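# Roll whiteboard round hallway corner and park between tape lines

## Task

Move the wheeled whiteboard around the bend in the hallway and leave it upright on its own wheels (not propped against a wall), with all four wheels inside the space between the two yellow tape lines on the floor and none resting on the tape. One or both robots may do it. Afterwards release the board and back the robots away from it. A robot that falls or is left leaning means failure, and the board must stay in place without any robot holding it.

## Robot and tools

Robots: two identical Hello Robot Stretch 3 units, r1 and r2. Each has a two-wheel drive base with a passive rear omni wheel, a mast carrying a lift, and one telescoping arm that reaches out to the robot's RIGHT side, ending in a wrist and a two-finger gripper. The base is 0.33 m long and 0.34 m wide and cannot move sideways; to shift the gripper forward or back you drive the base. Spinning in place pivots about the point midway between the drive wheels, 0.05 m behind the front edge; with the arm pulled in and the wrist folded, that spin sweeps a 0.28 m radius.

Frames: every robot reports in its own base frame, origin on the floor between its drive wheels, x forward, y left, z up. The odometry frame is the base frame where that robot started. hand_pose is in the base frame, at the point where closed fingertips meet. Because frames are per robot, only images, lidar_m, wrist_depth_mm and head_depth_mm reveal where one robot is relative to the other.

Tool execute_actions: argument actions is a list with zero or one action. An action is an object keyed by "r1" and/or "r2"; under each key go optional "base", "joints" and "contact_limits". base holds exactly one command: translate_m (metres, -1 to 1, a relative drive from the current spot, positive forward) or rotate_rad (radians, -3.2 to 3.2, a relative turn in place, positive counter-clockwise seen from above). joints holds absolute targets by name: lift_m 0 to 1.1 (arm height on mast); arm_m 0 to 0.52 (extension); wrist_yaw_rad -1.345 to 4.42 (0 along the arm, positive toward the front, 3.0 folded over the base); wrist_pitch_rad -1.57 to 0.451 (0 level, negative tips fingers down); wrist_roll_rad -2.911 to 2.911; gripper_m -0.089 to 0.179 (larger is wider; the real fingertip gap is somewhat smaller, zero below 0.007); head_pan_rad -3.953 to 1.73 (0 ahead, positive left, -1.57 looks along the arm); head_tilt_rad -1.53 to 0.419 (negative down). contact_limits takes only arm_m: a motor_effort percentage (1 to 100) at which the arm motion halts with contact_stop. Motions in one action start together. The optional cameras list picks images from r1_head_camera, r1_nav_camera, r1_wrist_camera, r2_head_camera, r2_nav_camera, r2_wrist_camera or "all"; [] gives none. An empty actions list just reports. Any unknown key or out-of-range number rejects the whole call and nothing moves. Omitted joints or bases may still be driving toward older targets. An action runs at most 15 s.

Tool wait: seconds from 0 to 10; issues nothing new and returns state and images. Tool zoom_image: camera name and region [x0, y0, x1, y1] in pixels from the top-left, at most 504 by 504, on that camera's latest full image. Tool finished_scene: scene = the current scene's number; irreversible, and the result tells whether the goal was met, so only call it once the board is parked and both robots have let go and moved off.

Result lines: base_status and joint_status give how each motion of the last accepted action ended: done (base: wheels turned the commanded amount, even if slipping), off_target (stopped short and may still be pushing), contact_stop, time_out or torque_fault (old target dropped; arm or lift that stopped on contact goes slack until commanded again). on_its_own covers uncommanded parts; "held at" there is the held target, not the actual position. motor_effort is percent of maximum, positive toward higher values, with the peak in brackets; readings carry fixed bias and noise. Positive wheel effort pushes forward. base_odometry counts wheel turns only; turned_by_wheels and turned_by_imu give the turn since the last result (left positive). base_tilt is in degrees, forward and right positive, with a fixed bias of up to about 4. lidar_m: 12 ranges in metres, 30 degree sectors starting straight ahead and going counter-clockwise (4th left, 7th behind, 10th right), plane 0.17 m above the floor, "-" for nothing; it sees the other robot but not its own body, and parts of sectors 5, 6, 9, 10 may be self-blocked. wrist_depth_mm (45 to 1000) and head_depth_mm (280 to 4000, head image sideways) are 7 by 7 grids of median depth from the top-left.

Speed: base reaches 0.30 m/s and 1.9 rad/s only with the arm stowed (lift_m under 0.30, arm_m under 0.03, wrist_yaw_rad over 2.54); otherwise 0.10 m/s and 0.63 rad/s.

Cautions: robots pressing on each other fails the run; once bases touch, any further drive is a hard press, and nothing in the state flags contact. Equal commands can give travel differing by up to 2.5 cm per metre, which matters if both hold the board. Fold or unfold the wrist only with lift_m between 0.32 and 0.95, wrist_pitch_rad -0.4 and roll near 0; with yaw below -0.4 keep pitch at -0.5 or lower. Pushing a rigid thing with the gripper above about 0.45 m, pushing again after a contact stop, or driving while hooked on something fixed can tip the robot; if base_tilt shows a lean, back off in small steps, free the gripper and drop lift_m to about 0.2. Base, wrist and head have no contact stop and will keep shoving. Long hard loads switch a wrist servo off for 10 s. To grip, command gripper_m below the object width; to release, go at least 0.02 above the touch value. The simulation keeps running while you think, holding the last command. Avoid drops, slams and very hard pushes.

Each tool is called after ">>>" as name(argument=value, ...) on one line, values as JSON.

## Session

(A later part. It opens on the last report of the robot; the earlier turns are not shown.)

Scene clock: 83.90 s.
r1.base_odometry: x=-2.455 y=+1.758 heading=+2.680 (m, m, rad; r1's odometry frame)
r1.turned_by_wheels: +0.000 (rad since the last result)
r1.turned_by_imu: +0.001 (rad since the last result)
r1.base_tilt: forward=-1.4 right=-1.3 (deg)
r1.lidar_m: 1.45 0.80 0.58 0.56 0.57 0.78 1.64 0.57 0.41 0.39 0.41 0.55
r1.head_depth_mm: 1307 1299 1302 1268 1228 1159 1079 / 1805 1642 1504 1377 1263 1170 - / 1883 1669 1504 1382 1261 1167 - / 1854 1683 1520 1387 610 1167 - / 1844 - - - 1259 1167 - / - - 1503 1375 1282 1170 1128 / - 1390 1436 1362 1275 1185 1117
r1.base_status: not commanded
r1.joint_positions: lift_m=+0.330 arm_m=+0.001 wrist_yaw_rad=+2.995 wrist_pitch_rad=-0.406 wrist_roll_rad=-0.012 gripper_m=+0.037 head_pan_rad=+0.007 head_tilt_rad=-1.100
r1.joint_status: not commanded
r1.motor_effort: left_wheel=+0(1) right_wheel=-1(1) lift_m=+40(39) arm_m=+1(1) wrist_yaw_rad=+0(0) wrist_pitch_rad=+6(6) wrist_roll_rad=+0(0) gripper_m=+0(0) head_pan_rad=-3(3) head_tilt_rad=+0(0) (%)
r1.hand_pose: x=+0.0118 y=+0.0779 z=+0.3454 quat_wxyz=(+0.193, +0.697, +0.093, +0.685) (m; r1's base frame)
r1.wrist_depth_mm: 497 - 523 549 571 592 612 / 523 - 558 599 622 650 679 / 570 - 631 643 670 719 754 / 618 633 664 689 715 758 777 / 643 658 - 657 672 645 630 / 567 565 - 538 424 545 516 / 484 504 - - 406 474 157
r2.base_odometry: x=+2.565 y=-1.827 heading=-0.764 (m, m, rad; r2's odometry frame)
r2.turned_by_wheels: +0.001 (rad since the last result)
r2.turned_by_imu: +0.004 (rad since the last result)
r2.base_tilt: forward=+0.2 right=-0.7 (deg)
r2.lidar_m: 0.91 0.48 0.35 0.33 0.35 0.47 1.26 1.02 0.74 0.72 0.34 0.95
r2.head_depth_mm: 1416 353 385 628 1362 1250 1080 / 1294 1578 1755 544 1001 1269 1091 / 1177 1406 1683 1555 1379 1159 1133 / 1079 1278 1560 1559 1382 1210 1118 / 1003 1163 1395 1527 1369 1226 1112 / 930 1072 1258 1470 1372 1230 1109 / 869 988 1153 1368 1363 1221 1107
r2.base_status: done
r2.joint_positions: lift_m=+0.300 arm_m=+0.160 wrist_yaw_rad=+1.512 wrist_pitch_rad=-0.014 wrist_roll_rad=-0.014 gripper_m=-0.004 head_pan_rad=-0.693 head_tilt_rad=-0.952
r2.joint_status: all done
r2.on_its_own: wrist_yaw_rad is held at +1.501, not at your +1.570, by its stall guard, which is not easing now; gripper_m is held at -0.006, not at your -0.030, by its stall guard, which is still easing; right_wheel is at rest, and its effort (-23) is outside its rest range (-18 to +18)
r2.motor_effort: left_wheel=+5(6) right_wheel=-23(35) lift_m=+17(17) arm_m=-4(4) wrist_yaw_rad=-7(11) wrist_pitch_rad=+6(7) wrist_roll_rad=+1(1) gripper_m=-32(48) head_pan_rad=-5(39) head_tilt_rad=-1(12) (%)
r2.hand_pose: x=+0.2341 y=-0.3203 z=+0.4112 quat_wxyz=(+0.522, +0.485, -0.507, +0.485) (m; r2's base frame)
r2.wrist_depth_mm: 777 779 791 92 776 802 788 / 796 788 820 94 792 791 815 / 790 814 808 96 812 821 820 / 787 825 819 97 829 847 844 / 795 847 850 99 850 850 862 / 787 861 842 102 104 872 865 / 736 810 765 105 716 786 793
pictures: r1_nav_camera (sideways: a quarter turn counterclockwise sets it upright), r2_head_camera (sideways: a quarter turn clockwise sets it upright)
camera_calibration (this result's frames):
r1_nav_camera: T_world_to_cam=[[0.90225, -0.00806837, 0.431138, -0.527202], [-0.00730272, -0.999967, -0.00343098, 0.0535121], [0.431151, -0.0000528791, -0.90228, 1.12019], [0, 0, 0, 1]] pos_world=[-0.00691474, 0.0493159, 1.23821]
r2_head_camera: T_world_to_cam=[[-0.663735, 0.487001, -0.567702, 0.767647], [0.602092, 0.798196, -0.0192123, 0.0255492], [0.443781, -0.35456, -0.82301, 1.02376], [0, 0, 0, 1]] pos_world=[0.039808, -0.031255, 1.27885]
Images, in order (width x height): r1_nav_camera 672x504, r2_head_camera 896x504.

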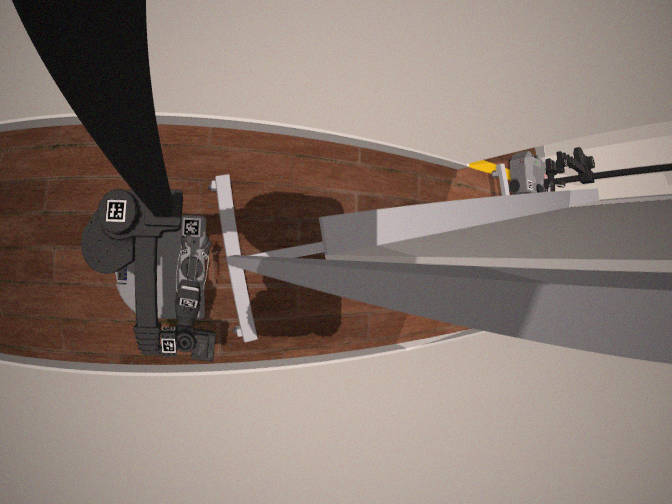

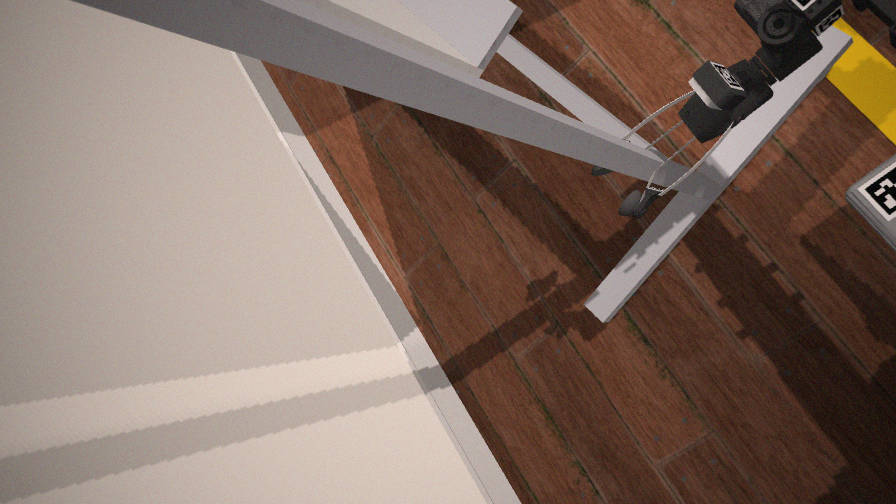

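>>> execute_actions(actions=[{"r1":{"base":{"translate_m":0.22}},"r2":{"base":{"translate_m":-0.3},"joints":{"arm_m":0.07}}}], cameras=[])

>>> execute_actions(actions=[{"r1":{"base":{"translate_m":0.2}},"r2":{"base":{"translate_m":-0.2},"joints":{"arm_m":0.003,"wrist_yaw_rad":1.65}}}], cameras=["r2_head_camera","r1_nav_camera"])

Scene clock: 88.10 s.
r1.base_odometry: x=-2.652 y=+1.856 heading=+2.681 (m, m, rad; r1's odometry frame)
r1.turned_by_wheels: +0.000 (rad since the last result)
r1.turned_by_imu: +0.006 (rad since the last result)
r1.base_tilt: forward=-1.4 right=-1.4 (deg)
r1.lidar_m: 1.46 0.80 0.58 0.56 0.57 0.78 1.60 0.56 0.41 0.39 0.40 0.55
r1.head_depth_mm: 1318 1313 1302 1274 1225 1158 1085 / 1826 1643 1499 1367 1266 1169 - / 1872 1674 1509 1376 1261 1164 - / 1875 1686 1521 1382 1273 1107 - / 1892 1708 1527 1354 360 1148 - / 1906 1689 590 - 1252 1183 1125 / 1062 378 - - 1277 1194 1111
r1.base_status: done
r1.joint_positions: lift_m=+0.330 arm_m=+0.001 wrist_yaw_rad=+2.995 wrist_pitch_rad=-0.406 wrist_roll_rad=-0.012 gripper_m=+0.037 head_pan_rad=+0.006 head_tilt_rad=-1.098
r1.joint_status: not commanded
r1.motor_effort: left_wheel=+3(31) right_wheel=-1(7) lift_m=+39(39) arm_m=+0(0) wrist_yaw_rad=+0(0) wrist_pitch_rad=+6(6) wrist_roll_rad=+0(1) gripper_m=+1(0) head_pan_rad=-2(2) head_tilt_rad=-1(1) (%)
r1.hand_pose: x=+0.0118 y=+0.0779 z=+0.3454 quat_wxyz=(+0.193, +0.697, +0.093, +0.685) (m; r1's base frame)
r1.wrist_depth_mm: 490 - 527 544 570 601 99 / 534 - 573 597 616 663 103 / 574 - 622 657 677 699 107 / 622 643 673 707 731 720 114 / 637 662 - 653 657 149 128 / 564 564 - 453 519 155 176 / 487 496 - - 480 166 482
r2.base_odometry: x=+2.348 y=-1.620 heading=-0.764 (m, m, rad; r2's odometry frame)
r2.turned_by_wheels: +0.000 (rad since the last result)
r2.turned_by_imu: +0.004 (rad since the last result)
r2.base_tilt: forward=+0.2 right=-0.7 (deg)
r2.lidar_m: 1.21 0.47 0.35 0.33 0.34 0.47 1.27 1.02 0.75 0.72 0.27 0.27
r2.head_depth_mm: 330 475 722 1480 1314 1236 1148 / 298 348 456 637 1351 1235 1121 / - - 316 436 1016 1233 1114 / 1450 1694 1757 1523 1325 1126 1114 / 1342 1553 1744 1555 1372 1195 1110 / 1243 1434 1669 1550 1372 1210 1111 / 1163 1325 1536 1552 1363 1225 1107
r2.base_status: done
r2.joint_positions: lift_m=+0.300 arm_m=+0.070 wrist_yaw_rad=+1.568 wrist_pitch_rad=-0.014 wrist_roll_rad=-0.014 gripper_m=-0.001 head_pan_rad=-0.693 head_tilt_rad=-0.951
r2.joint_status: all done
r2.on_its_own: gripper_m is held at -0.002, not at your -0.030, by its stall guard, which is not easing now
r2.motor_effort: left_wheel=+2(14) right_wheel=-18(50) lift_m=+17(18) arm_m=+4(20) wrist_yaw_rad=-4(68) wrist_pitch_rad=+6(6) wrist_roll_rad=+0(1) gripper_m=-26(39) head_pan_rad=-4(4) head_tilt_rad=-1(1) (%)
r2.hand_pose: x=+0.2345 y=-0.2153 z=+0.4111 quat_wxyz=(+0.508, +0.499, -0.493, +0.499) (m; r2's base frame)
r2.wrist_depth_mm: 624 888 - 109 - - - / 645 910 - 111 - - - / 637 914 - 114 - - - / 627 892 - 116 - - - / 637 909 - 118 - - - / 647 890 - 120 125 - - / 629 778 753 123 755 798 205
pictures: none
No camera images: the call's "cameras" was empty. Leave "cameras" out to get every camera's image.

Scene clock: 91.73 s.
r1.base_odometry: x=-2.831 y=+1.945 heading=+2.682 (m, m, rad; r1's odometry frame)
r1.turned_by_wheels: +0.001 (rad since the last result)
r1.turned_by_imu: +0.107 (rad since the last result)
r1.base_tilt: forward=-1.5 right=-1.4 (deg)
r1.lidar_m: 2.01 0.73 0.57 0.56 0.60 0.89 1.12 0.50 0.39 0.39 0.41 0.61
r1.head_depth_mm: 1794 1615 1481 1349 1243 1161 1076 / 1828 1671 1508 1373 1266 1175 - / 1863 1673 1512 1375 1265 1161 - / 1887 1692 1520 1381 1270 1103 - / 1896 1698 1534 1359 365 1142 - / 1908 1704 581 - 1244 1184 1126 / 1341 370 - - 1262 1187 1108
r1.base_status: translate_m off_target (by the wheels' count: +0.1998 of +0.2000)
r1.joint_positions: lift_m=+0.330 arm_m=+0.001 wrist_yaw_rad=+2.995 wrist_pitch_rad=-0.406 wrist_roll_rad=-0.012 gripper_m=+0.037 head_pan_rad=+0.006 head_tilt_rad=-1.097
r1.joint_status: not commanded
r1.on_its_own: left_wheel is at rest, and its effort (+32) is outside its rest range (-18 to +18)
r1.motor_effort: left_wheel=+32(41) right_wheel=+2(8) lift_m=+39(39) arm_m=+0(0) wrist_yaw_rad=+0(0) wrist_pitch_rad=+6(6) wrist_roll_rad=+0(0) gripper_m=+0(0) head_pan_rad=-1(2) head_tilt_rad=-1(1) (%)
r1.hand_pose: x=+0.0118 y=+0.0779 z=+0.3454 quat_wxyz=(+0.193, +0.697, +0.093, +0.685) (m; r1's base frame)
r1.wrist_depth_mm: 529 - 537 550 552 571 99 / 565 - 581 590 606 604 102 / 622 - 649 646 659 662 106 / 672 651 690 694 730 694 115 / 658 665 - 653 660 148 130 / 565 560 - 448 524 154 186 / 493 499 - - 479 168 471
r2.base_odometry: x=+2.204 y=-1.481 heading=-0.763 (m, m, rad; r2's odometry frame)
r2.turned_by_wheels: +0.001 (rad since the last result)
r2.turned_by_imu: +0.101 (rad since the last result)
r2.base_tilt: forward=+0.3 right=-0.7 (deg)
r2.lidar_m: 0.96 0.43 0.34 0.33 0.36 0.52 2.04 0.93 0.73 0.72 0.77 0.22
r2.head_depth_mm: 459 674 785 1187 1324 1237 1122 / 341 445 644 675 1373 1238 1134 / 294 333 432 613 603 1238 1151 / - 305 361 471 949 1178 1085 / - - - 319 446 1110 1113 / - - 1728 1519 1370 1190 1111 / 1298 1489 1695 1545 1366 1225 1107
r2.base_status: translate_m off_target (by the wheels' count: -0.1998 of -0.2000)
r2.joint_positions: lift_m=+0.300 arm_m=+0.003 wrist_yaw_rad=+1.655 wrist_pitch_rad=-0.013 wrist_roll_rad=-0.014 gripper_m=-0.001 head_pan_rad=-0.693 head_tilt_rad=-0.951
r2.joint_status: all done
r2.on_its_own: gripper_m is held at -0.002, not at your -0.030, by its stall guard, which is not easing now; right_wheel is at rest, and its effort (-52) is outside its rest range (-18 to +18)
r2.motor_effort: left_wheel=-1(10) right_wheel=-52(83) lift_m=+18(19) arm_m=+3(14) wrist_yaw_rad=-3(44) wrist_pitch_rad=+6(6) wrist_roll_rad=+1(0) gripper_m=-25(32) head_pan_rad=-4(5) head_tilt_rad=+2(0) (%)
r2.hand_pose: x=+0.2336 y=-0.1263 z=+0.4113 quat_wxyz=(+0.486, +0.520, -0.471, +0.521) (m; r2's base frame)
r2.wrist_depth_mm: 452 587 878 115 - - - / 455 600 906 117 - - - / 455 590 902 120 - - - / 459 602 882 123 - - - / 459 601 893 124 - - - / 457 603 795 126 130 - - / 463 613 764 130 718 800 786
pictures: r1_nav_camera (sideways: a quarter turn counterclockwise sets it upright), r2_head_camera (sideways: a quarter turn clockwise sets it upright)
camera_calibration (this result's frames):
r1_nav_camera: T_world_to_cam=[[0.901353, -0.00922818, 0.432987, -0.529605], [-0.00857532, -0.999957, -0.0034606, 0.0535584], [0.433, -0.000593785, -0.901394, 1.11903], [0, 0, 0, 1]] pos_world=[-0.00672101, 0.0493333, 1.23819]
r2_head_camera: T_world_to_cam=[[-0.663098, 0.486978, -0.568465, 0.768638], [0.602483, 0.797899, -0.0192557, 0.0256032], [0.444201, -0.355259, -0.822482, 1.02307], [0, 0, 0, 1]] pos_world=[0.0398096, -0.0312846, 1.27889]
Images, in order (width x height): r1_nav_camera 672x504, r2_head_camera 896x504.

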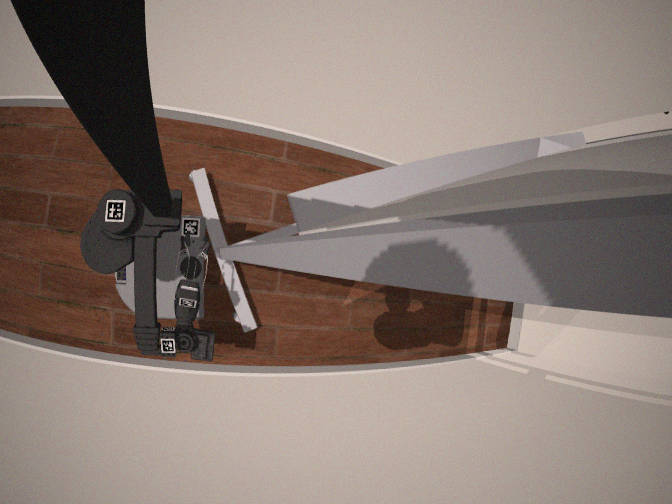

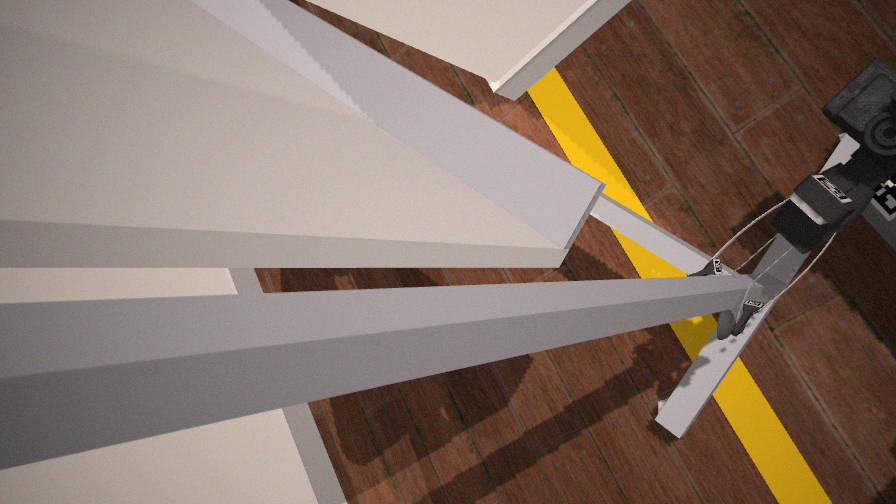

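>>> execute_actions(actions=[{"r1":{"base":{"translate_m":-0.2}},"r2":{"joints":{"arm_m":0.08}}}], cameras=[])

>>> execute_actions(actions=[{"r2":{"base":{"rotate_rad":-0.13},"joints":{"wrist_yaw_rad":1.75,"gripper_m":-0.02}}}], cameras=[])

>>> execute_actions(actions=[{"r2":{"base":{"translate_m":-0.3}}}], cameras=["r2_head_camera","r1_nav_camera"])

Scene clock: 95.30 s.
r1.base_odometry: x=-2.652 y=+1.856 heading=+2.682 (m, m, rad; r1's odometry frame)
r1.turned_by_wheels: +0.000 (rad since the last result)
r1.turned_by_imu: -0.001 (rad since the last result)
r1.base_tilt: forward=-1.5 right=-1.4 (deg)
r1.lidar_m: 0.26 0.76 0.59 0.58 0.62 0.92 1.07 0.48 0.37 0.37 0.39 0.58
r1.head_depth_mm: 1777 1605 1451 1337 1227 1148 1065 / 1856 1678 1501 1371 1250 1183 - / 1883 1681 1509 1378 1240 1183 - / 1900 1656 429 668 1230 1192 - / - 367 608 1354 1281 1195 - / 488 698 1478 1390 1280 1174 1122 / 827 1250 1309 1346 1270 1192 1111
r1.base_status: done
r1.joint_positions: lift_m=+0.330 arm_m=+0.001 wrist_yaw_rad=+2.995 wrist_pitch_rad=-0.406 wrist_roll_rad=-0.012 gripper_m=+0.037 head_pan_rad=+0.006 head_tilt_rad=-1.097
r1.joint_status: not commanded
r1.motor_effort: left_wheel=+0(25) right_wheel=+0(5) lift_m=+40(39) arm_m=+0(0) wrist_yaw_rad=+0(0) wrist_pitch_rad=+6(6) wrist_roll_rad=+0(0) gripper_m=+0(1) head_pan_rad=-2(2) head_tilt_rad=-1(1) (%)
r1.hand_pose: x=+0.0118 y=+0.0779 z=+0.3454 quat_wxyz=(+0.193, +0.697, +0.093, +0.685) (m; r1's base frame)
r1.wrist_depth_mm: 536 - 555 563 570 586 589 / 584 - 599 617 613 628 635 / 628 - 648 674 669 692 710 / 694 702 691 724 723 723 755 / 639 660 - 645 669 654 640 / 563 565 - 560 519 549 546 / 489 500 - - 485 387 471
r2.base_odometry: x=+2.204 y=-1.481 heading=-0.764 (m, m, rad; r2's odometry frame)
r2.turned_by_wheels: -0.001 (rad since the last result)
r2.turned_by_imu: +0.053 (rad since the last result)
r2.base_tilt: forward=+0.2 right=-0.7 (deg)
r2.lidar_m: 0.84 0.41 0.33 0.33 0.36 0.56 1.83 0.90 0.73 0.72 0.79 0.24
r2.head_depth_mm: 341 476 720 1202 1338 1238 1135 / 296 339 477 637 1332 1236 1076 / - 320 378 505 969 1229 1072 / - - 294 354 494 930 1103 / 1404 1636 1785 1546 1365 1192 1113 / 1338 1547 1735 1552 1367 1207 1109 / 1270 1453 1670 1543 1363 1223 1108
r2.base_status: not commanded
r2.joint_positions: lift_m=+0.300 arm_m=+0.079 wrist_yaw_rad=+1.779 wrist_pitch_rad=-0.013 wrist_roll_rad=-0.014 gripper_m=-0.001 head_pan_rad=-0.694 head_tilt_rad=-0.951
r2.joint_status: all done
r2.on_its_own: wrist_yaw_rad is held at +1.759, not at your +1.650, by its stall guard, which is not easing now; gripper_m is held at -0.002, not at your -0.030, by its stall guard, which is not easing now
r2.motor_effort: left_wheel=+3(14) right_wheel=-17(52) lift_m=+18(18) arm_m=+8(22) wrist_yaw_rad=-12(68) wrist_pitch_rad=+5(6) wrist_roll_rad=+1(0) gripper_m=-29(38) head_pan_rad=-4(4) head_tilt_rad=-1(1) (%)
r2.hand_pose: x=+0.2290 y=-0.1715 z=+0.4113 quat_wxyz=(+0.453, +0.548, -0.438, +0.550) (m; r2's base frame)
r2.wrist_depth_mm: 450 558 769 111 - - 973 / 453 560 769 114 - - - / 454 569 771 115 - - - / 454 567 785 118 - - - / 457 578 748 121 - - - / 461 575 727 123 - - - / 467 583 748 126 755 786 788
pictures: none
No camera images: the call's "cameras" was empty. Leave "cameras" out to get every camera's image.

Scene clock: 97.50 s.
r1.base_odometry: x=-2.652 y=+1.856 heading=+2.682 (m, m, rad; r1's odometry frame)
r1.turned_by_wheels: +0.000 (rad since the last result)
r1.turned_by_imu: +0.000 (rad since the last result)
r1.base_tilt: forward=-1.4 right=-1.4 (deg)
r1.lidar_m: 0.26 0.76 0.59 0.58 0.62 0.92 1.07 0.48 0.37 0.37 0.39 0.58
r1.head_depth_mm: 1756 1613 1457 1330 1228 1151 1071 / 1858 1657 1506 1373 1251 1180 - / 1872 1677 1520 1380 1235 1185 - / 1893 1659 429 667 1226 1188 - / - 367 610 1355 1275 1195 - / 488 698 1483 1393 1282 1182 1127 / 830 1243 1312 1338 1275 1185 1106
r1.base_status: not commanded
r1.joint_positions: lift_m=+0.330 arm_m=+0.001 wrist_yaw_rad=+2.995 wrist_pitch_rad=-0.406 wrist_roll_rad=-0.012 gripper_m=+0.037 head_pan_rad=+0.006 head_tilt_rad=-1.097
r1.joint_status: not commanded
r1.motor_effort: left_wheel=+0(0) right_wheel=-1(1) lift_m=+39(39) arm_m=+0(1) wrist_yaw_rad=+0(0) wrist_pitch_rad=+6(6) wrist_roll_rad=+0(0) gripper_m=+0(1) head_pan_rad=-2(3) head_tilt_rad=-1(1) (%)
r1.hand_pose: x=+0.0118 y=+0.0779 z=+0.3454 quat_wxyz=(+0.193, +0.697, +0.093, +0.685) (m; r1's base frame)
r1.wrist_depth_mm: 547 - 554 566 563 572 588 / 580 - 603 613 624 625 646 / 629 - 656 667 677 695 698 / 691 700 702 709 711 737 736 / 664 663 - 657 658 645 643 / 558 552 - 547 528 546 551 / 484 501 - - 477 391 479
r2.base_odometry: x=+2.204 y=-1.481 heading=-0.893 (m, m, rad; r2's odometry frame)
r2.turned_by_wheels: -0.130 (rad since the last result)
r2.turned_by_imu: -0.054 (rad since the last result)
r2.base_tilt: forward=+0.2 right=-0.7 (deg)
r2.lidar_m: 0.95 0.43 0.33 0.33 0.35 0.52 2.00 0.94 0.73 0.72 0.77 0.23
r2.head_depth_mm: 384 569 752 1177 1322 1240 1133 / 302 368 534 650 1359 1235 1076 / - 308 381 509 949 1236 1080 / - - 287 337 493 848 1100 / 1408 1663 1749 1523 1371 1191 1111 / 1353 1566 1737 1548 1362 1208 1109 / 1278 1462 1685 1540 1362 1222 1109
r2.base_status: done
r2.joint_positions: lift_m=+0.300 arm_m=+0.080 wrist_yaw_rad=+1.832 wrist_pitch_rad=-0.013 wrist_roll_rad=-0.014 gripper_m=-0.011 head_pan_rad=-0.694 head_tilt_rad=-0.950
r2.joint_status: wrist_yaw_rad off_target (ended at +1.832, target +1.750); gripper_m off_target (ended at -0.011, target -0.020)
r2.on_its_own: wrist_yaw_rad is held at +1.823, not at your +1.750, by its stall guard, which is not easing now; gripper_m is held at -0.013, not at your -0.020, by its stall guard, which is still easing
r2.motor_effort: left_wheel=+2(15) right_wheel=-7(45) lift_m=+18(19) arm_m=+6(8) wrist_yaw_rad=-5(34) wrist_pitch_rad=+5(6) wrist_roll_rad=+1(0) gripper_m=-33(100) head_pan_rad=-3(4) head_tilt_rad=+0(1) (%)
r2.hand_pose: x=+0.2259 y=-0.1584 z=+0.4114 quat_wxyz=(+0.438, +0.560, -0.423, +0.562) (m; r2's base frame)
r2.wrist_depth_mm: 450 559 766 111 - - - / 459 562 764 114 - - - / 459 565 773 116 - - - / 455 579 789 118 - - - / 461 564 757 121 - - - / 465 579 728 123 - - - / 466 581 760 126 755 793 794
pictures: none
No camera images: the call's "cameras" was empty. Leave "cameras" out to get every camera's image.

Scene clock: 101.90 s.
r1.base_odometry: x=-2.652 y=+1.856 heading=+2.682 (m, m, rad; r1's odometry frame)
r1.turned_by_wheels: +0.000 (rad since the last result)
r1.turned_by_imu: +0.001 (rad since the last result)
r1.base_tilt: forward=-1.3 right=-1.4 (deg)
r1.lidar_m: 2.20 0.76 0.59 0.58 0.62 0.91 1.07 0.48 0.37 0.37 0.39 0.41
r1.head_depth_mm: 1588 490 1305 1301 1225 1152 1069 / 465 560 1462 1224 1257 1183 - / 538 648 1472 1345 1235 1186 - / 643 710 1506 1380 1239 1190 - / 762 1644 1507 1391 1278 1195 - / 1820 1653 1510 1396 1282 1190 1130 / 1295 1264 1315 1345 1274 1191 1110
r1.base_status: not commanded
r1.joint_positions: lift_m=+0.330 arm_m=+0.001 wrist_yaw_rad=+2.995 wrist_pitch_rad=-0.406 wrist_roll_rad=-0.012 gripper_m=+0.037 head_pan_rad=+0.006 head_tilt_rad=-1.097
r1.joint_status: not commanded
r1.motor_effort: left_wheel=+0(0) right_wheel=+0(0) lift_m=+39(39) arm_m=+0(0) wrist_yaw_rad=+0(0) wrist_pitch_rad=+6(5) wrist_roll_rad=+0(0) gripper_m=+0(0) head_pan_rad=-2(2) head_tilt_rad=-1(1) (%)
r1.hand_pose: x=+0.0118 y=+0.0779 z=+0.3454 quat_wxyz=(+0.193, +0.697, +0.093, +0.685) (m; r1's base frame)
r1.wrist_depth_mm: 544 - 558 563 569 578 581 / 594 - 598 608 624 635 634 / 635 - 651 666 681 679 705 / 681 684 722 722 715 733 750 / 663 654 - 651 665 648 635 / 566 560 - 553 521 556 543 / 488 501 - - 484 475 471
r2.base_odometry: x=+2.016 y=-1.248 heading=-0.892 (m, m, rad; r2's odometry frame)
r2.turned_by_wheels: +0.001 (rad since the last result)
r2.turned_by_imu: +0.251 (rad since the last result)
r2.base_tilt: forward=+7.4 right=-0.7 (deg)
r2.lidar_m: 0.52 0.43 0.39 0.39 0.47 0.91 1.17 0.74 0.66 0.67 0.34 0.32
r2.head_depth_mm: 1729 1906 1711 603 1319 1229 1160 / 1663 1871 1663 371 1310 1226 1086 / 1604 1818 1643 1464 635 1217 1114 / 1547 1773 1624 1445 1311 1155 1101 / 1490 1733 1602 1429 1298 1170 1093 / 1448 1686 1578 1416 1283 1169 1083 / 1406 1640 1571 1401 1271 1164 1073
r2.base_status: translate_m off_target (by the wheels' count: -0.2999 of -0.3000)
r2.joint_positions: lift_m=+0.300 arm_m=+0.081 wrist_yaw_rad=+1.553 wrist_pitch_rad=+0.100 wrist_roll_rad=-0.014 gripper_m=+0.002 head_pan_rad=-0.694 head_tilt_rad=-0.949
r2.joint_status: not commanded
r2.on_its_own: base_tilt is 7.2 degrees off its reading at the scene's start (forward=+0.2 right=-0.7); wrist_yaw_rad is held at +1.581, not at your +1.750, by its stall guard, which is still easing; gripper_m is held at +0.001, not at your -0.020, by its stall guard, which is not easing now; right_wheel is at rest, and its effort (-53) is outside its rest range (-18 to +18); wrist_pitch_rad is at rest, and its effort (-35) is outside its rest range (-20 to +32)
r2.motor_effort: left_wheel=+2(16) right_wheel=-53(74) lift_m=+15(18) arm_m=-8(9) wrist_yaw_rad=+16(64) wrist_pitch_rad=-35(36) wrist_roll_rad=+1(1) gripper_m=-27(36) head_pan_rad=-2(3) head_tilt_rad=+0(0) (%)
r2.hand_pose: x=+0.2360 y=-0.2302 z=+0.4407 quat_wxyz=(+0.483, +0.466, -0.525, +0.524) (m; r2's base frame)
r2.wrist_depth_mm: 493 621 861 121 - - - / 490 614 868 125 - - - / 493 624 860 128 - - - / 501 624 858 131 - - - / 507 638 898 124 130 - - / 502 635 802 127 130 - - / 513 641 759 136 136 786 204
pictures: r1_nav_camera (sideways: a quarter turn counterclockwise sets it upright), r2_head_camera (sideways: a quarter turn clockwise sets it upright)
camera_calibration (this result's frames):
r1_nav_camera: T_world_to_cam=[[0.901353, -0.00922767, 0.432986, -0.529604], [-0.00857476, -0.999957, -0.00346058, 0.0535584], [0.433, -0.000593545, -0.901394, 1.11903], [0, 0, 0, 1]] pos_world=[-0.00672109, 0.0493333, 1.23819]
r2_head_camera: T_world_to_cam=[[-0.662125, 0.487145, -0.569455, 0.769922], [0.603231, 0.797333, -0.0193119, 0.0256719], [0.444638, -0.3563, -0.821795, 1.02217], [0, 0, 0, 1]] pos_world=[0.0398023, -0.0313331, 1.27895]
Images, in order (width x height): r1_nav_camera 672x504, r2_head_camera 896x504.

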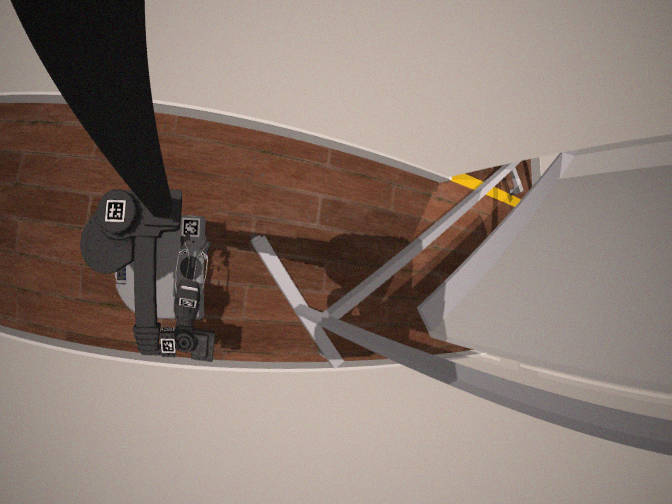

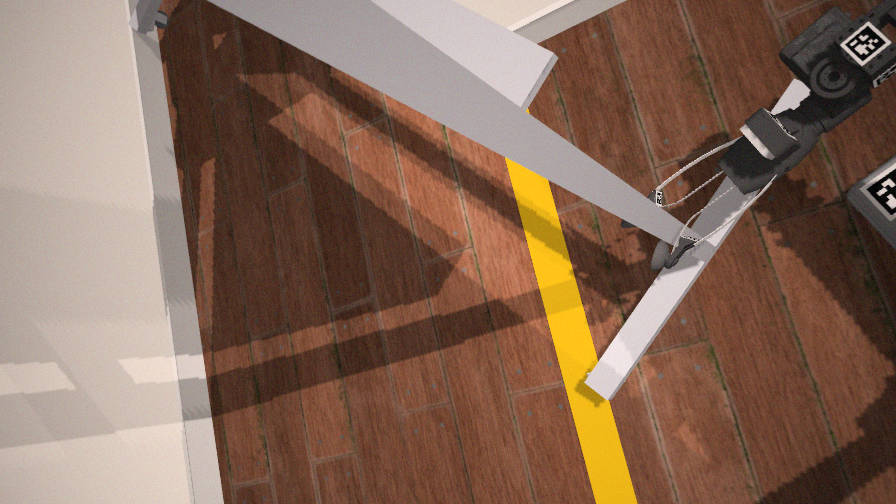

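>>> execute_actions(actions=[{"r2":{"base":{"translate_m":0.04},"joints":{"gripper_m":0.15}}}], cameras=[])

>>> execute_actions(actions=[{"r2":{"base":{"translate_m":-0.15},"joints":{"wrist_pitch_rad":0}}}], cameras=[])

>>> execute_actions(actions=[{"r2":{"base":{"rotate_rad":-0.38},"joints":{"arm_m":0.003,"wrist_yaw_rad":1.57,"head_pan_rad":-0.2}},"r1":{"base":{"rotate_rad":-0.1}}}], cameras=[])

>>> execute_actions(actions=[{"r2":{"base":{"translate_m":-0.5}},"r1":{"base":{"translate_m":0.5}}}], cameras=["r2_head_camera","r1_nav_camera"])

Scene clock: 104.80 s.
r1.base_odometry: x=-2.652 y=+1.856 heading=+2.682 (m, m, rad; r1's odometry frame)
r1.turned_by_wheels: +0.000 (rad since the last result)
r1.turned_by_imu: +0.000 (rad since the last result)
r1.base_tilt: forward=-1.4 right=-1.4 (deg)
r1.lidar_m: 2.19 0.76 0.59 0.58 0.62 0.92 1.07 0.48 0.37 0.37 0.39 0.41
r1.head_depth_mm: 1577 490 1303 1300 1231 1156 1071 / 465 560 1463 1224 1258 1185 - / 540 650 1464 1347 1236 1187 - / 643 711 1499 1386 1241 1195 - / 763 1639 1508 1386 1278 1192 - / 1815 1659 1510 1400 1282 1184 1126 / 1299 1262 1309 1348 1278 1193 1110
r1.base_status: not commanded
r1.joint_positions: lift_m=+0.330 arm_m=+0.001 wrist_yaw_rad=+2.995 wrist_pitch_rad=-0.406 wrist_roll_rad=-0.012 gripper_m=+0.037 head_pan_rad=+0.006 head_tilt_rad=-1.097
r1.joint_status: not commanded
r1.motor_effort: left_wheel=+0(0) right_wheel=-1(0) lift_m=+40(40) arm_m=-1(1) wrist_yaw_rad=+0(0) wrist_pitch_rad=+6(6) wrist_roll_rad=+0(0) gripper_m=+1(0) head_pan_rad=-2(2) head_tilt_rad=-1(1) (%)
r1.hand_pose: x=+0.0118 y=+0.0779 z=+0.3454 quat_wxyz=(+0.193, +0.697, +0.093, +0.685) (m; r1's base frame)
r1.wrist_depth_mm: 541 - 550 567 570 583 592 / 578 - 588 602 620 633 643 / 637 - 655 672 680 691 699 / 674 701 700 721 725 727 751 / 669 653 - 654 659 647 637 / 561 562 - 556 529 549 538 / 490 500 - - 479 478 476
r2.base_odometry: x=+2.041 y=-1.279 heading=-0.892 (m, m, rad; r2's odometry frame)
r2.turned_by_wheels: +0.000 (rad since the last result)
r2.turned_by_imu: +0.049 (rad since the last result)
r2.base_tilt: forward=+0.2 right=-0.7 (deg)
r2.lidar_m: 0.63 0.42 0.38 0.39 0.49 1.01 1.10 0.72 0.67 0.67 0.33 0.33
r2.head_depth_mm: 383 528 725 1397 1363 1237 1152 / 337 402 536 655 1360 1240 1087 / 293 321 393 545 1181 1235 1119 / 1557 1838 1796 1533 1331 1171 1115 / 1521 1781 1798 1561 1372 1211 1111 / 1485 1722 1786 1551 1374 1223 1114 / 1440 1666 1792 1547 1370 1223 1109
r2.base_status: done
r2.joint_positions: lift_m=+0.300 arm_m=+0.080 wrist_yaw_rad=+1.536 wrist_pitch_rad=-0.020 wrist_roll_rad=-0.014 gripper_m=+0.150 head_pan_rad=-0.698 head_tilt_rad=-0.945
r2.joint_status: all done
r2.on_its_own: wrist_yaw_rad is held at +1.536, not at your +1.750, by its stall guard, which is not easing now
r2.motor_effort: left_wheel=+0(34) right_wheel=+0(55) lift_m=+20(27) arm_m=-2(8) wrist_yaw_rad=+0(17) wrist_pitch_rad=+8(35) wrist_roll_rad=+1(1) gripper_m=+0(99) head_pan_rad=-1(4) head_tilt_rad=-2(3) (%)
r2.hand_pose: x=+0.2342 y=-0.2342 z=+0.4096 quat_wxyz=(+0.518, +0.493, -0.500, +0.490) (m; r2's base frame)
r2.wrist_depth_mm: 482 601 810 - 148 - - / 493 614 821 - 151 - - / 495 611 827 - 154 - - / 495 618 850 - 158 - - / 500 601 866 - 161 - - / 503 - 864 - 165 - - / 493 639 781 757 169 196 -
pictures: none
No camera images: the call's "cameras" was empty. Leave "cameras" out to get every camera's image.

Scene clock: 107.53 s.
r1.base_odometry: x=-2.652 y=+1.856 heading=+2.682 (m, m, rad; r1's odometry frame)
r1.turned_by_wheels: +0.000 (rad since the last result)
r1.turned_by_imu: +0.000 (rad since the last result)
r1.base_tilt: forward=-1.4 right=-1.4 (deg)
r1.lidar_m: 2.20 0.76 0.59 0.58 0.62 0.92 1.07 0.48 0.37 0.37 0.39 0.41
r1.head_depth_mm: 1578 489 1305 1296 1231 1151 1071 / 464 559 1462 1223 1257 1184 - / 539 650 1465 1343 1244 1181 - / 642 712 1493 1384 1238 1190 - / 762 1640 1505 1392 1287 1189 - / 1811 1650 1521 1394 1284 1185 1128 / 1296 1262 1308 1345 1274 1199 1116
r1.base_status: not commanded
r1.joint_positions: lift_m=+0.330 arm_m=+0.001 wrist_yaw_rad=+2.995 wrist_pitch_rad=-0.406 wrist_roll_rad=-0.012 gripper_m=+0.037 head_pan_rad=+0.006 head_tilt_rad=-1.097
r1.joint_status: not commanded
r1.motor_effort: left_wheel=+0(0) right_wheel=-1(1) lift_m=+39(39) arm_m=+1(0) wrist_yaw_rad=+0(0) wrist_pitch_rad=+6(6) wrist_roll_rad=+0(0) gripper_m=+0(0) head_pan_rad=-1(2) head_tilt_rad=-1(1) (%)
r1.hand_pose: x=+0.0118 y=+0.0779 z=+0.3454 quat_wxyz=(+0.193, +0.697, +0.093, +0.685) (m; r1's base frame)
r1.wrist_depth_mm: 542 - 556 563 575 583 589 / 586 - 598 616 607 632 640 / 630 - 659 661 676 693 699 / 678 701 713 720 706 743 740 / 659 649 - 652 654 647 645 / 558 548 - 553 517 549 546 / 491 501 - - 480 474 479
r2.base_odometry: x=+1.947 y=-1.162 heading=-0.892 (m, m, rad; r2's odometry frame)
r2.turned_by_wheels: +0.000 (rad since the last result)
r2.turned_by_imu: +0.001 (rad since the last result)
r2.base_tilt: forward=+0.2 right=-0.7 (deg)
r2.lidar_m: 0.72 0.48 0.44 0.45 0.56 1.17 1.00 0.66 0.61 0.61 0.77 0.44
r2.head_depth_mm: 813 949 1175 1258 1316 1238 1150 / 644 823 1318 1508 1383 1239 1103 / 533 650 745 1504 1380 1223 1114 / 463 563 693 1562 1356 1194 1114 / 396 463 581 770 1246 1228 1111 / 1583 1886 1783 1547 1349 1227 1110 / 1569 1821 1791 1551 1365 1229 1108
r2.base_status: done
r2.joint_positions: lift_m=+0.300 arm_m=+0.080 wrist_yaw_rad=+1.536 wrist_pitch_rad=-0.020 wrist_roll_rad=-0.014 gripper_m=+0.150 head_pan_rad=-0.698 head_tilt_rad=-0.945
r2.joint_status: all done
r2.on_its_own: wrist_yaw_rad is held at +1.536, not at your +1.750, by its stall guard, which is not easing now
r2.motor_effort: left_wheel=+0(3) right_wheel=+0(7) lift_m=+19(20) arm_m=-2(2) wrist_yaw_rad=+0(0) wrist_pitch_rad=+8(8) wrist_roll_rad=+1(1) gripper_m=-1(1) head_pan_rad=-1(1) head_tilt_rad=-1(1) (%)
r2.hand_pose: x=+0.2342 y=-0.2342 z=+0.4096 quat_wxyz=(+0.518, +0.493, -0.500, +0.490) (m; r2's base frame)
r2.wrist_depth_mm: 535 657 907 - - - - / 539 666 904 - - - - / 547 680 920 - - - - / 548 682 939 - - - - / 549 667 946 - - - 406 / 554 - 918 974 335 356 889 / 543 717 795 620 783 744 -
pictures: none
No camera images: the call's "cameras" was empty. Leave "cameras" out to get every camera's image.

Scene clock: 109.30 s.
r1.base_odometry: x=-2.652 y=+1.856 heading=+2.582 (m, m, rad; r1's odometry frame)
r1.turned_by_wheels: -0.100 (rad since the last result)
r1.turned_by_imu: -0.101 (rad since the last result)
r1.base_tilt: forward=-1.4 right=-1.4 (deg)
r1.lidar_m: 0.41 0.83 0.61 0.58 0.60 0.82 1.47 0.53 0.38 0.37 0.38 0.41
r1.head_depth_mm: 376 1076 1231 1227 1183 1141 1072 / 1628 523 670 1314 1261 1179 - / 474 575 1472 1327 1254 1190 - / 547 669 1475 1370 1244 1189 - / 648 725 1486 1397 1278 1189 - / 767 1659 1528 1400 1279 1187 1124 / 843 1630 1474 1384 1287 1190 1108
r1.base_status: done
r1.joint_positions: lift_m=+0.330 arm_m=+0.001 wrist_yaw_rad=+2.995 wrist_pitch_rad=-0.406 wrist_roll_rad=-0.012 gripper_m=+0.037 head_pan_rad=+0.006 head_tilt_rad=-1.097
r1.joint_status: not commanded
r1.motor_effort: left_wheel=+1(5) right_wheel=-3(6) lift_m=+40(39) arm_m=+0(0) wrist_yaw_rad=+0(0) wrist_pitch_rad=+6(6) wrist_roll_rad=+0(0) gripper_m=+1(1) head_pan_rad=-2(1) head_tilt_rad=-1(1) (%)
r1.hand_pose: x=+0.0118 y=+0.0779 z=+0.3454 quat_wxyz=(+0.193, +0.697, +0.093, +0.685) (m; r1's base frame)
r1.wrist_depth_mm: 505 - 556 571 602 623 653 / 544 - 588 610 642 671 723 / 602 - 647 676 719 745 774 / 648 664 699 726 757 773 749 / 659 654 - 648 653 648 642 / 559 559 - 557 524 545 542 / 486 495 - - 482 484 479
r2.base_odometry: x=+1.947 y=-1.162 heading=-1.272 (m, m, rad; r2's odometry frame)
r2.turned_by_wheels: -0.380 (rad since the last result)
r2.turned_by_imu: -0.376 (rad since the last result)
r2.base_tilt: forward=+0.1 right=-0.7 (deg)
r2.lidar_m: 0.44 0.62 0.46 0.44 0.46 0.64 1.84 0.85 0.63 0.61 0.63 0.88
r2.head_depth_mm: 601 783 1288 1438 1364 1238 1123 / 510 636 754 1514 1377 1248 1125 / 466 550 676 1534 1360 1199 1135 / 391 464 567 775 1209 1211 1115 / 1626 1919 1799 1561 1324 1227 1114 / 1601 1875 1787 1553 1371 1231 1111 / 1574 1835 1797 1553 1371 1227 1107
r2.base_status: done
r2.joint_positions: lift_m=+0.300 arm_m=+0.003 wrist_yaw_rad=+1.569 wrist_pitch_rad=-0.020 wrist_roll_rad=-0.014 gripper_m=+0.150 head_pan_rad=-0.207 head_tilt_rad=-0.945
r2.joint_status: all done
r2.motor_effort: left_wheel=+1(5) right_wheel=-3(7) lift_m=+20(19) arm_m=-5(5) wrist_yaw_rad=+0(1) wrist_pitch_rad=+8(8) wrist_roll_rad=+1(0) gripper_m=+0(0) head_pan_rad=+5(43) head_tilt_rad=-2(1) (%)
r2.hand_pose: x=+0.2344 y=-0.1488 z=+0.4096 quat_wxyz=(+0.509, +0.501, -0.491, +0.498) (m; r2's base frame)
r2.wrist_depth_mm: 653 934 - - - - 632 / 662 941 - - - - 637 / 653 939 - - - - 633 / 667 943 - - - - 640 / 665 893 - 413 519 - 634 / 658 - - 909 - - 587 / 634 745 717 751 785 731 -
pictures: none
No camera images: the call's "cameras" was empty. Leave "cameras" out to get every camera's image.

Scene clock: 115.53 s.
r1.base_odometry: x=-3.076 y=+2.121 heading=+2.582 (m, m, rad; r1's odometry frame)
r1.turned_by_wheels: +0.000 (rad since the last result)
r1.turned_by_imu: +0.036 (rad since the last result)
r1.base_tilt: forward=-1.5 right=-1.4 (deg)
r1.lidar_m: 1.63 0.80 0.59 0.57 0.60 0.84 1.33 0.52 0.39 0.37 0.39 0.26
r1.head_depth_mm: 1433 1409 344 1215 1220 1143 1069 / 294 354 1466 571 1218 1180 - / 312 377 478 1326 1219 1184 - / 359 447 598 980 1272 1162 - / 422 552 644 1374 1276 1192 - / 513 684 1475 1395 1283 1188 1124 / 656 748 1546 1374 1286 1191 1109
r1.base_status: done
r1.joint_positions: lift_m=+0.330 arm_m=+0.001 wrist_yaw_rad=+2.995 wrist_pitch_rad=-0.406 wrist_roll_rad=-0.012 gripper_m=+0.037 head_pan_rad=+0.005 head_tilt_rad=-1.096
r1.joint_status: not commanded
r1.motor_effort: left_wheel=+16(30) right_wheel=+7(15) lift_m=+39(39) arm_m=+0(0) wrist_yaw_rad=+0(0) wrist_pitch_rad=+6(6) wrist_roll_rad=+0(0) gripper_m=+1(0) head_pan_rad=-2(2) head_tilt_rad=-2(2) (%)
r1.hand_pose: x=+0.0118 y=+0.0779 z=+0.3453 quat_wxyz=(+0.193, +0.697, +0.093, +0.685) (m; r1's base frame)
r1.wrist_depth_mm: 508 - 551 550 573 596 616 / 550 - 591 605 622 656 683 / 607 - 642 673 686 708 888 / 643 661 676 731 728 752 756 / 659 658 - 652 658 655 641 / 563 554 - 560 527 551 551 / 493 496 - - 485 474 482
r2.base_odometry: x=+1.800 y=-0.684 heading=-1.272 (m, m, rad; r2's odometry frame)
r2.turned_by_wheels: +0.000 (rad since the last result)
r2.turned_by_imu: +0.004 (rad since the last result)
r2.base_tilt: forward=+0.1 right=-0.7 (deg)
r2.lidar_m: 0.89 0.63 0.47 0.45 0.47 0.65 1.91 0.84 0.62 0.60 0.62 0.87
r2.head_depth_mm: 1220 1276 1340 1407 1362 1239 1118 / 2167 2089 1716 1569 1382 1250 1118 / 2169 2033 1810 1565 1379 1233 1132 / 1124 2131 1794 1560 1380 1236 1114 / 1020 2115 1724 1554 1354 1231 1110 / 933 2021 1791 1554 1376 1234 1111 / 848 1996 1719 1480 1368 1226 1110
r2.base_status: done
r2.joint_positions: lift_m=+0.300 arm_m=+0.003 wrist_yaw_rad=+1.569 wrist_pitch_rad=-0.020 wrist_roll_rad=-0.014 gripper_m=+0.150 head_pan_rad=-0.207 head_tilt_rad=-0.945
r2.joint_status: not commanded
r2.motor_effort: left_wheel=+1(3) right_wheel=-1(7) lift_m=+20(20) arm_m=-4(4) wrist_yaw_rad=+1(0) wrist_pitch_rad=+8(8) wrist_roll_rad=+0(1) gripper_m=-1(0) head_pan_rad=+4(5) head_tilt_rad=-1(0) (%)
r2.hand_pose: x=+0.2344 y=-0.1488 z=+0.4096 quat_wxyz=(+0.509, +0.501, -0.491, +0.498) (m; r2's base frame)
r2.wrist_depth_mm: 660 955 - - - 983 623 / 657 943 - - - 966 619 / 661 955 - - - 968 618 / 691 964 - - - 973 620 / 662 888 - - - - 620 / 675 - - - - - 582 / 638 754 710 779 778 746 -
pictures: r1_nav_camera (sideways: a quarter turn counterclockwise sets it upright), r2_head_camera (sideways: a quarter turn clockwise sets it upright)
camera_calibration (this result's frames):
r1_nav_camera: T_world_to_cam=[[0.900507, -0.00991733, 0.434729, -0.53187], [-0.00932839, -0.99995, -0.00348852, 0.0535993], [0.434742, -0.000913893, -0.900554, 1.11793], [0, 0, 0, 1]] pos_world=[-0.00656029, 0.0493436, 1.23816]
r2_head_camera: T_world_to_cam=[[-0.810698, 0.119886, -0.573059, 0.775523], [0.159749, 0.986965, -0.0195167, 0.0286439], [0.563249, -0.107368, -0.819282, 1.01818], [0, 0, 0, 1]] pos_world=[0.0506492, -0.0119256, 1.27916]
Images, in order (width x height): r1_nav_camera 672x504, r2_head_camera 896x504.

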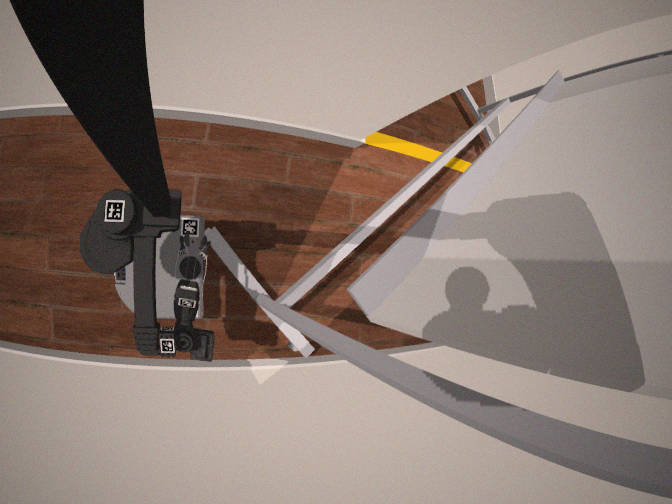

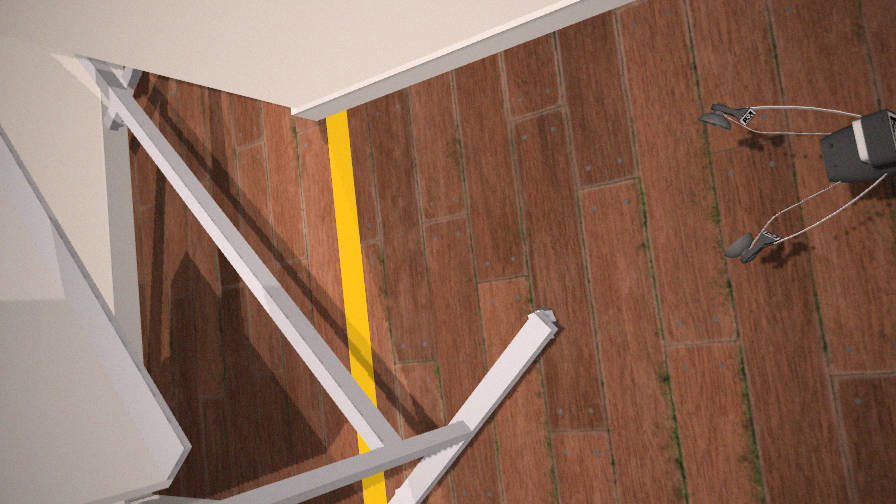

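>>> execute_actions(actions=[{"r1":{"base":{"translate_m":0.3}}}], cameras=["r2_head_camera","r1_nav_camera"])

Scene clock: 119.70 s.
r1.base_odometry: x=-3.330 y=+2.280 heading=+2.582 (m, m, rad; r1's odometry frame)
r1.turned_by_wheels: +0.000 (rad since the last result)
r1.turned_by_imu: +0.712 (rad since the last result)
r1.base_tilt: forward=-1.4 right=-1.3 (deg)
r1.lidar_m: 0.67 0.56 0.56 0.63 1.03 0.86 0.46 0.39 0.39 0.19 0.18 1.63
r1.head_depth_mm: 631 624 606 561 529 1164 1084 / 790 714 1071 1001 959 1067 - / 1858 1688 1513 1388 1273 1182 - / 1736 998 1293 1378 1273 1192 - / 703 838 1038 1333 1283 1192 - / 635 742 897 1123 1275 1187 1131 / 580 668 786 960 1215 1193 1107
r1.base_status: translate_m off_target (by the wheels' count: +0.2998 of +0.3000)
r1.joint_positions: lift_m=+0.330 arm_m=+0.001 wrist_yaw_rad=+2.994 wrist_pitch_rad=-0.407 wrist_roll_rad=-0.012 gripper_m=+0.037 head_pan_rad=+0.005 head_tilt_rad=-1.095
r1.joint_status: not commanded
r1.on_its_own: left_wheel is at rest, and its effort (+25) is outside its rest range (-18 to +18); right_wheel is at rest, and its effort (+20) is outside its rest range (-18 to +18)
r1.motor_effort: left_wheel=+25(32) right_wheel=+20(26) lift_m=+38(39) arm_m=+0(0) wrist_yaw_rad=+0(1) wrist_pitch_rad=+6(6) wrist_roll_rad=+0(0) gripper_m=+0(1) head_pan_rad=-2(3) head_tilt_rad=-2(2) (%)
r1.hand_pose: x=+0.0120 y=+0.0778 z=+0.3452 quat_wxyz=(+0.193, +0.697, +0.093, +0.684) (m; r1's base frame)
r1.wrist_depth_mm: - - 759 656 557 480 434 / - - 824 693 590 524 460 / - - 897 762 644 561 484 / 805 797 794 774 687 596 524 / 647 660 - 651 646 615 547 / 564 559 - 550 519 548 543 / 486 497 - - 482 478 474
r2.base_odometry: x=+1.800 y=-0.684 heading=-1.272 (m, m, rad; r2's odometry frame)
r2.turned_by_wheels: +0.000 (rad since the last result)
r2.turned_by_imu: +0.000 (rad since the last result)
r2.base_tilt: forward=+0.1 right=-0.7 (deg)
r2.lidar_m: 0.88 0.63 0.47 0.45 0.47 0.65 1.92 0.84 0.62 0.60 0.62 0.87
r2.head_depth_mm: 1220 1274 1334 1412 1360 1238 1125 / 2169 2096 1714 1572 1383 1245 1116 / 2170 2026 1813 1565 1381 1235 1132 / 1123 2134 1802 1557 1375 1233 1115 / 1019 2129 1722 1552 1351 1230 1112 / 930 2010 1800 1556 1376 1227 1113 / 849 1961 1746 1462 1372 1229 1110
r2.base_status: not commanded
r2.joint_positions: lift_m=+0.300 arm_m=+0.003 wrist_yaw_rad=+1.569 wrist_pitch_rad=-0.020 wrist_roll_rad=-0.014 gripper_m=+0.150 head_pan_rad=-0.207 head_tilt_rad=-0.945
r2.joint_status: not commanded
r2.motor_effort: left_wheel=+1(1) right_wheel=-1(2) lift_m=+20(20) arm_m=-4(5) wrist_yaw_rad=+0(0) wrist_pitch_rad=+8(8) wrist_roll_rad=+0(1) gripper_m=+0(0) head_pan_rad=+4(5) head_tilt_rad=-2(1) (%)
r2.hand_pose: x=+0.2344 y=-0.1488 z=+0.4096 quat_wxyz=(+0.509, +0.501, -0.491, +0.498) (m; r2's base frame)
r2.wrist_depth_mm: 660 913 848 - - 982 626 / 657 940 - - - 953 631 / 655 951 - - - 966 633 / 681 958 925 - - 969 631 / 656 895 - - - - 623 / 665 - - - - - 577 / 640 749 727 776 775 733 -
pictures: r1_nav_camera (sideways: a quarter turn counterclockwise sets it upright), r2_head_camera (sideways: a quarter turn clockwise sets it upright)
camera_calibration (this result's frames):
r1_nav_camera: T_world_to_cam=[[0.90009, -0.0103822, 0.435581, -0.532976], [-0.0098392, -0.999945, -0.00350217, 0.0536202], [0.435594, -0.0011335, -0.900143, 1.11739], [0, 0, 0, 1]] pos_world=[-0.00647463, 0.0493504, 1.23815]
r2_head_camera: T_world_to_cam=[[-0.810698, 0.119886, -0.573059, 0.775523], [0.159748, 0.986965, -0.0195167, 0.028644], [0.563249, -0.107367, -0.819282, 1.01818], [0, 0, 0, 1]] pos_world=[0.0506492, -0.0119256, 1.27916]
Images, in order (width x height): r1_nav_camera 672x504, r2_head_camera 896x504.

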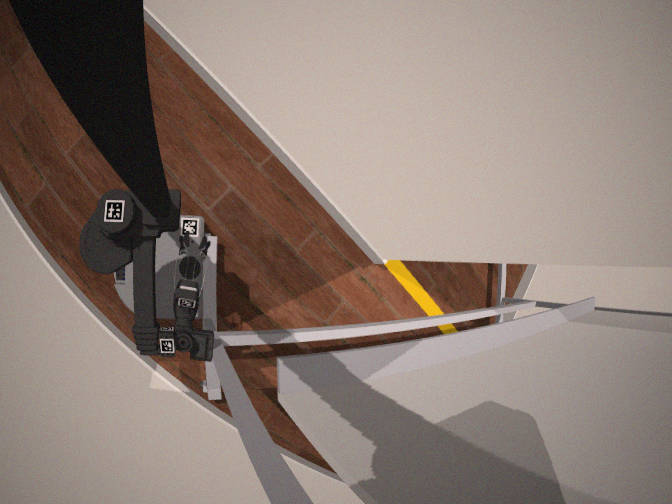

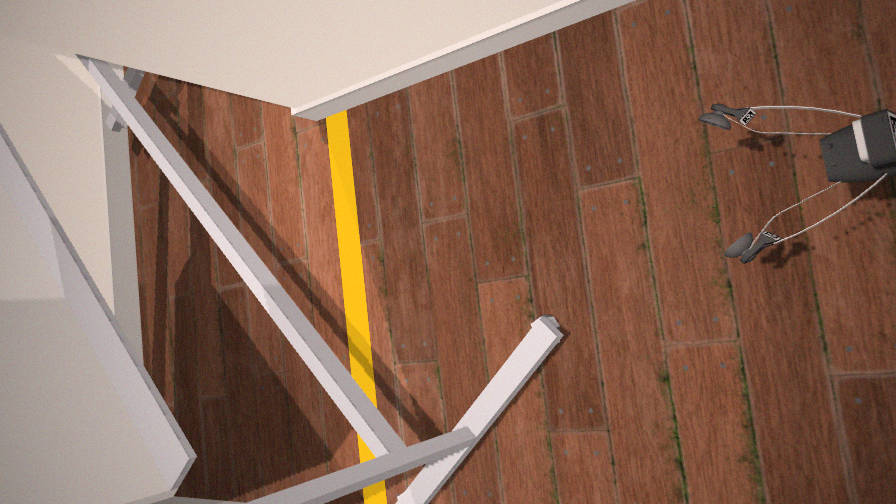

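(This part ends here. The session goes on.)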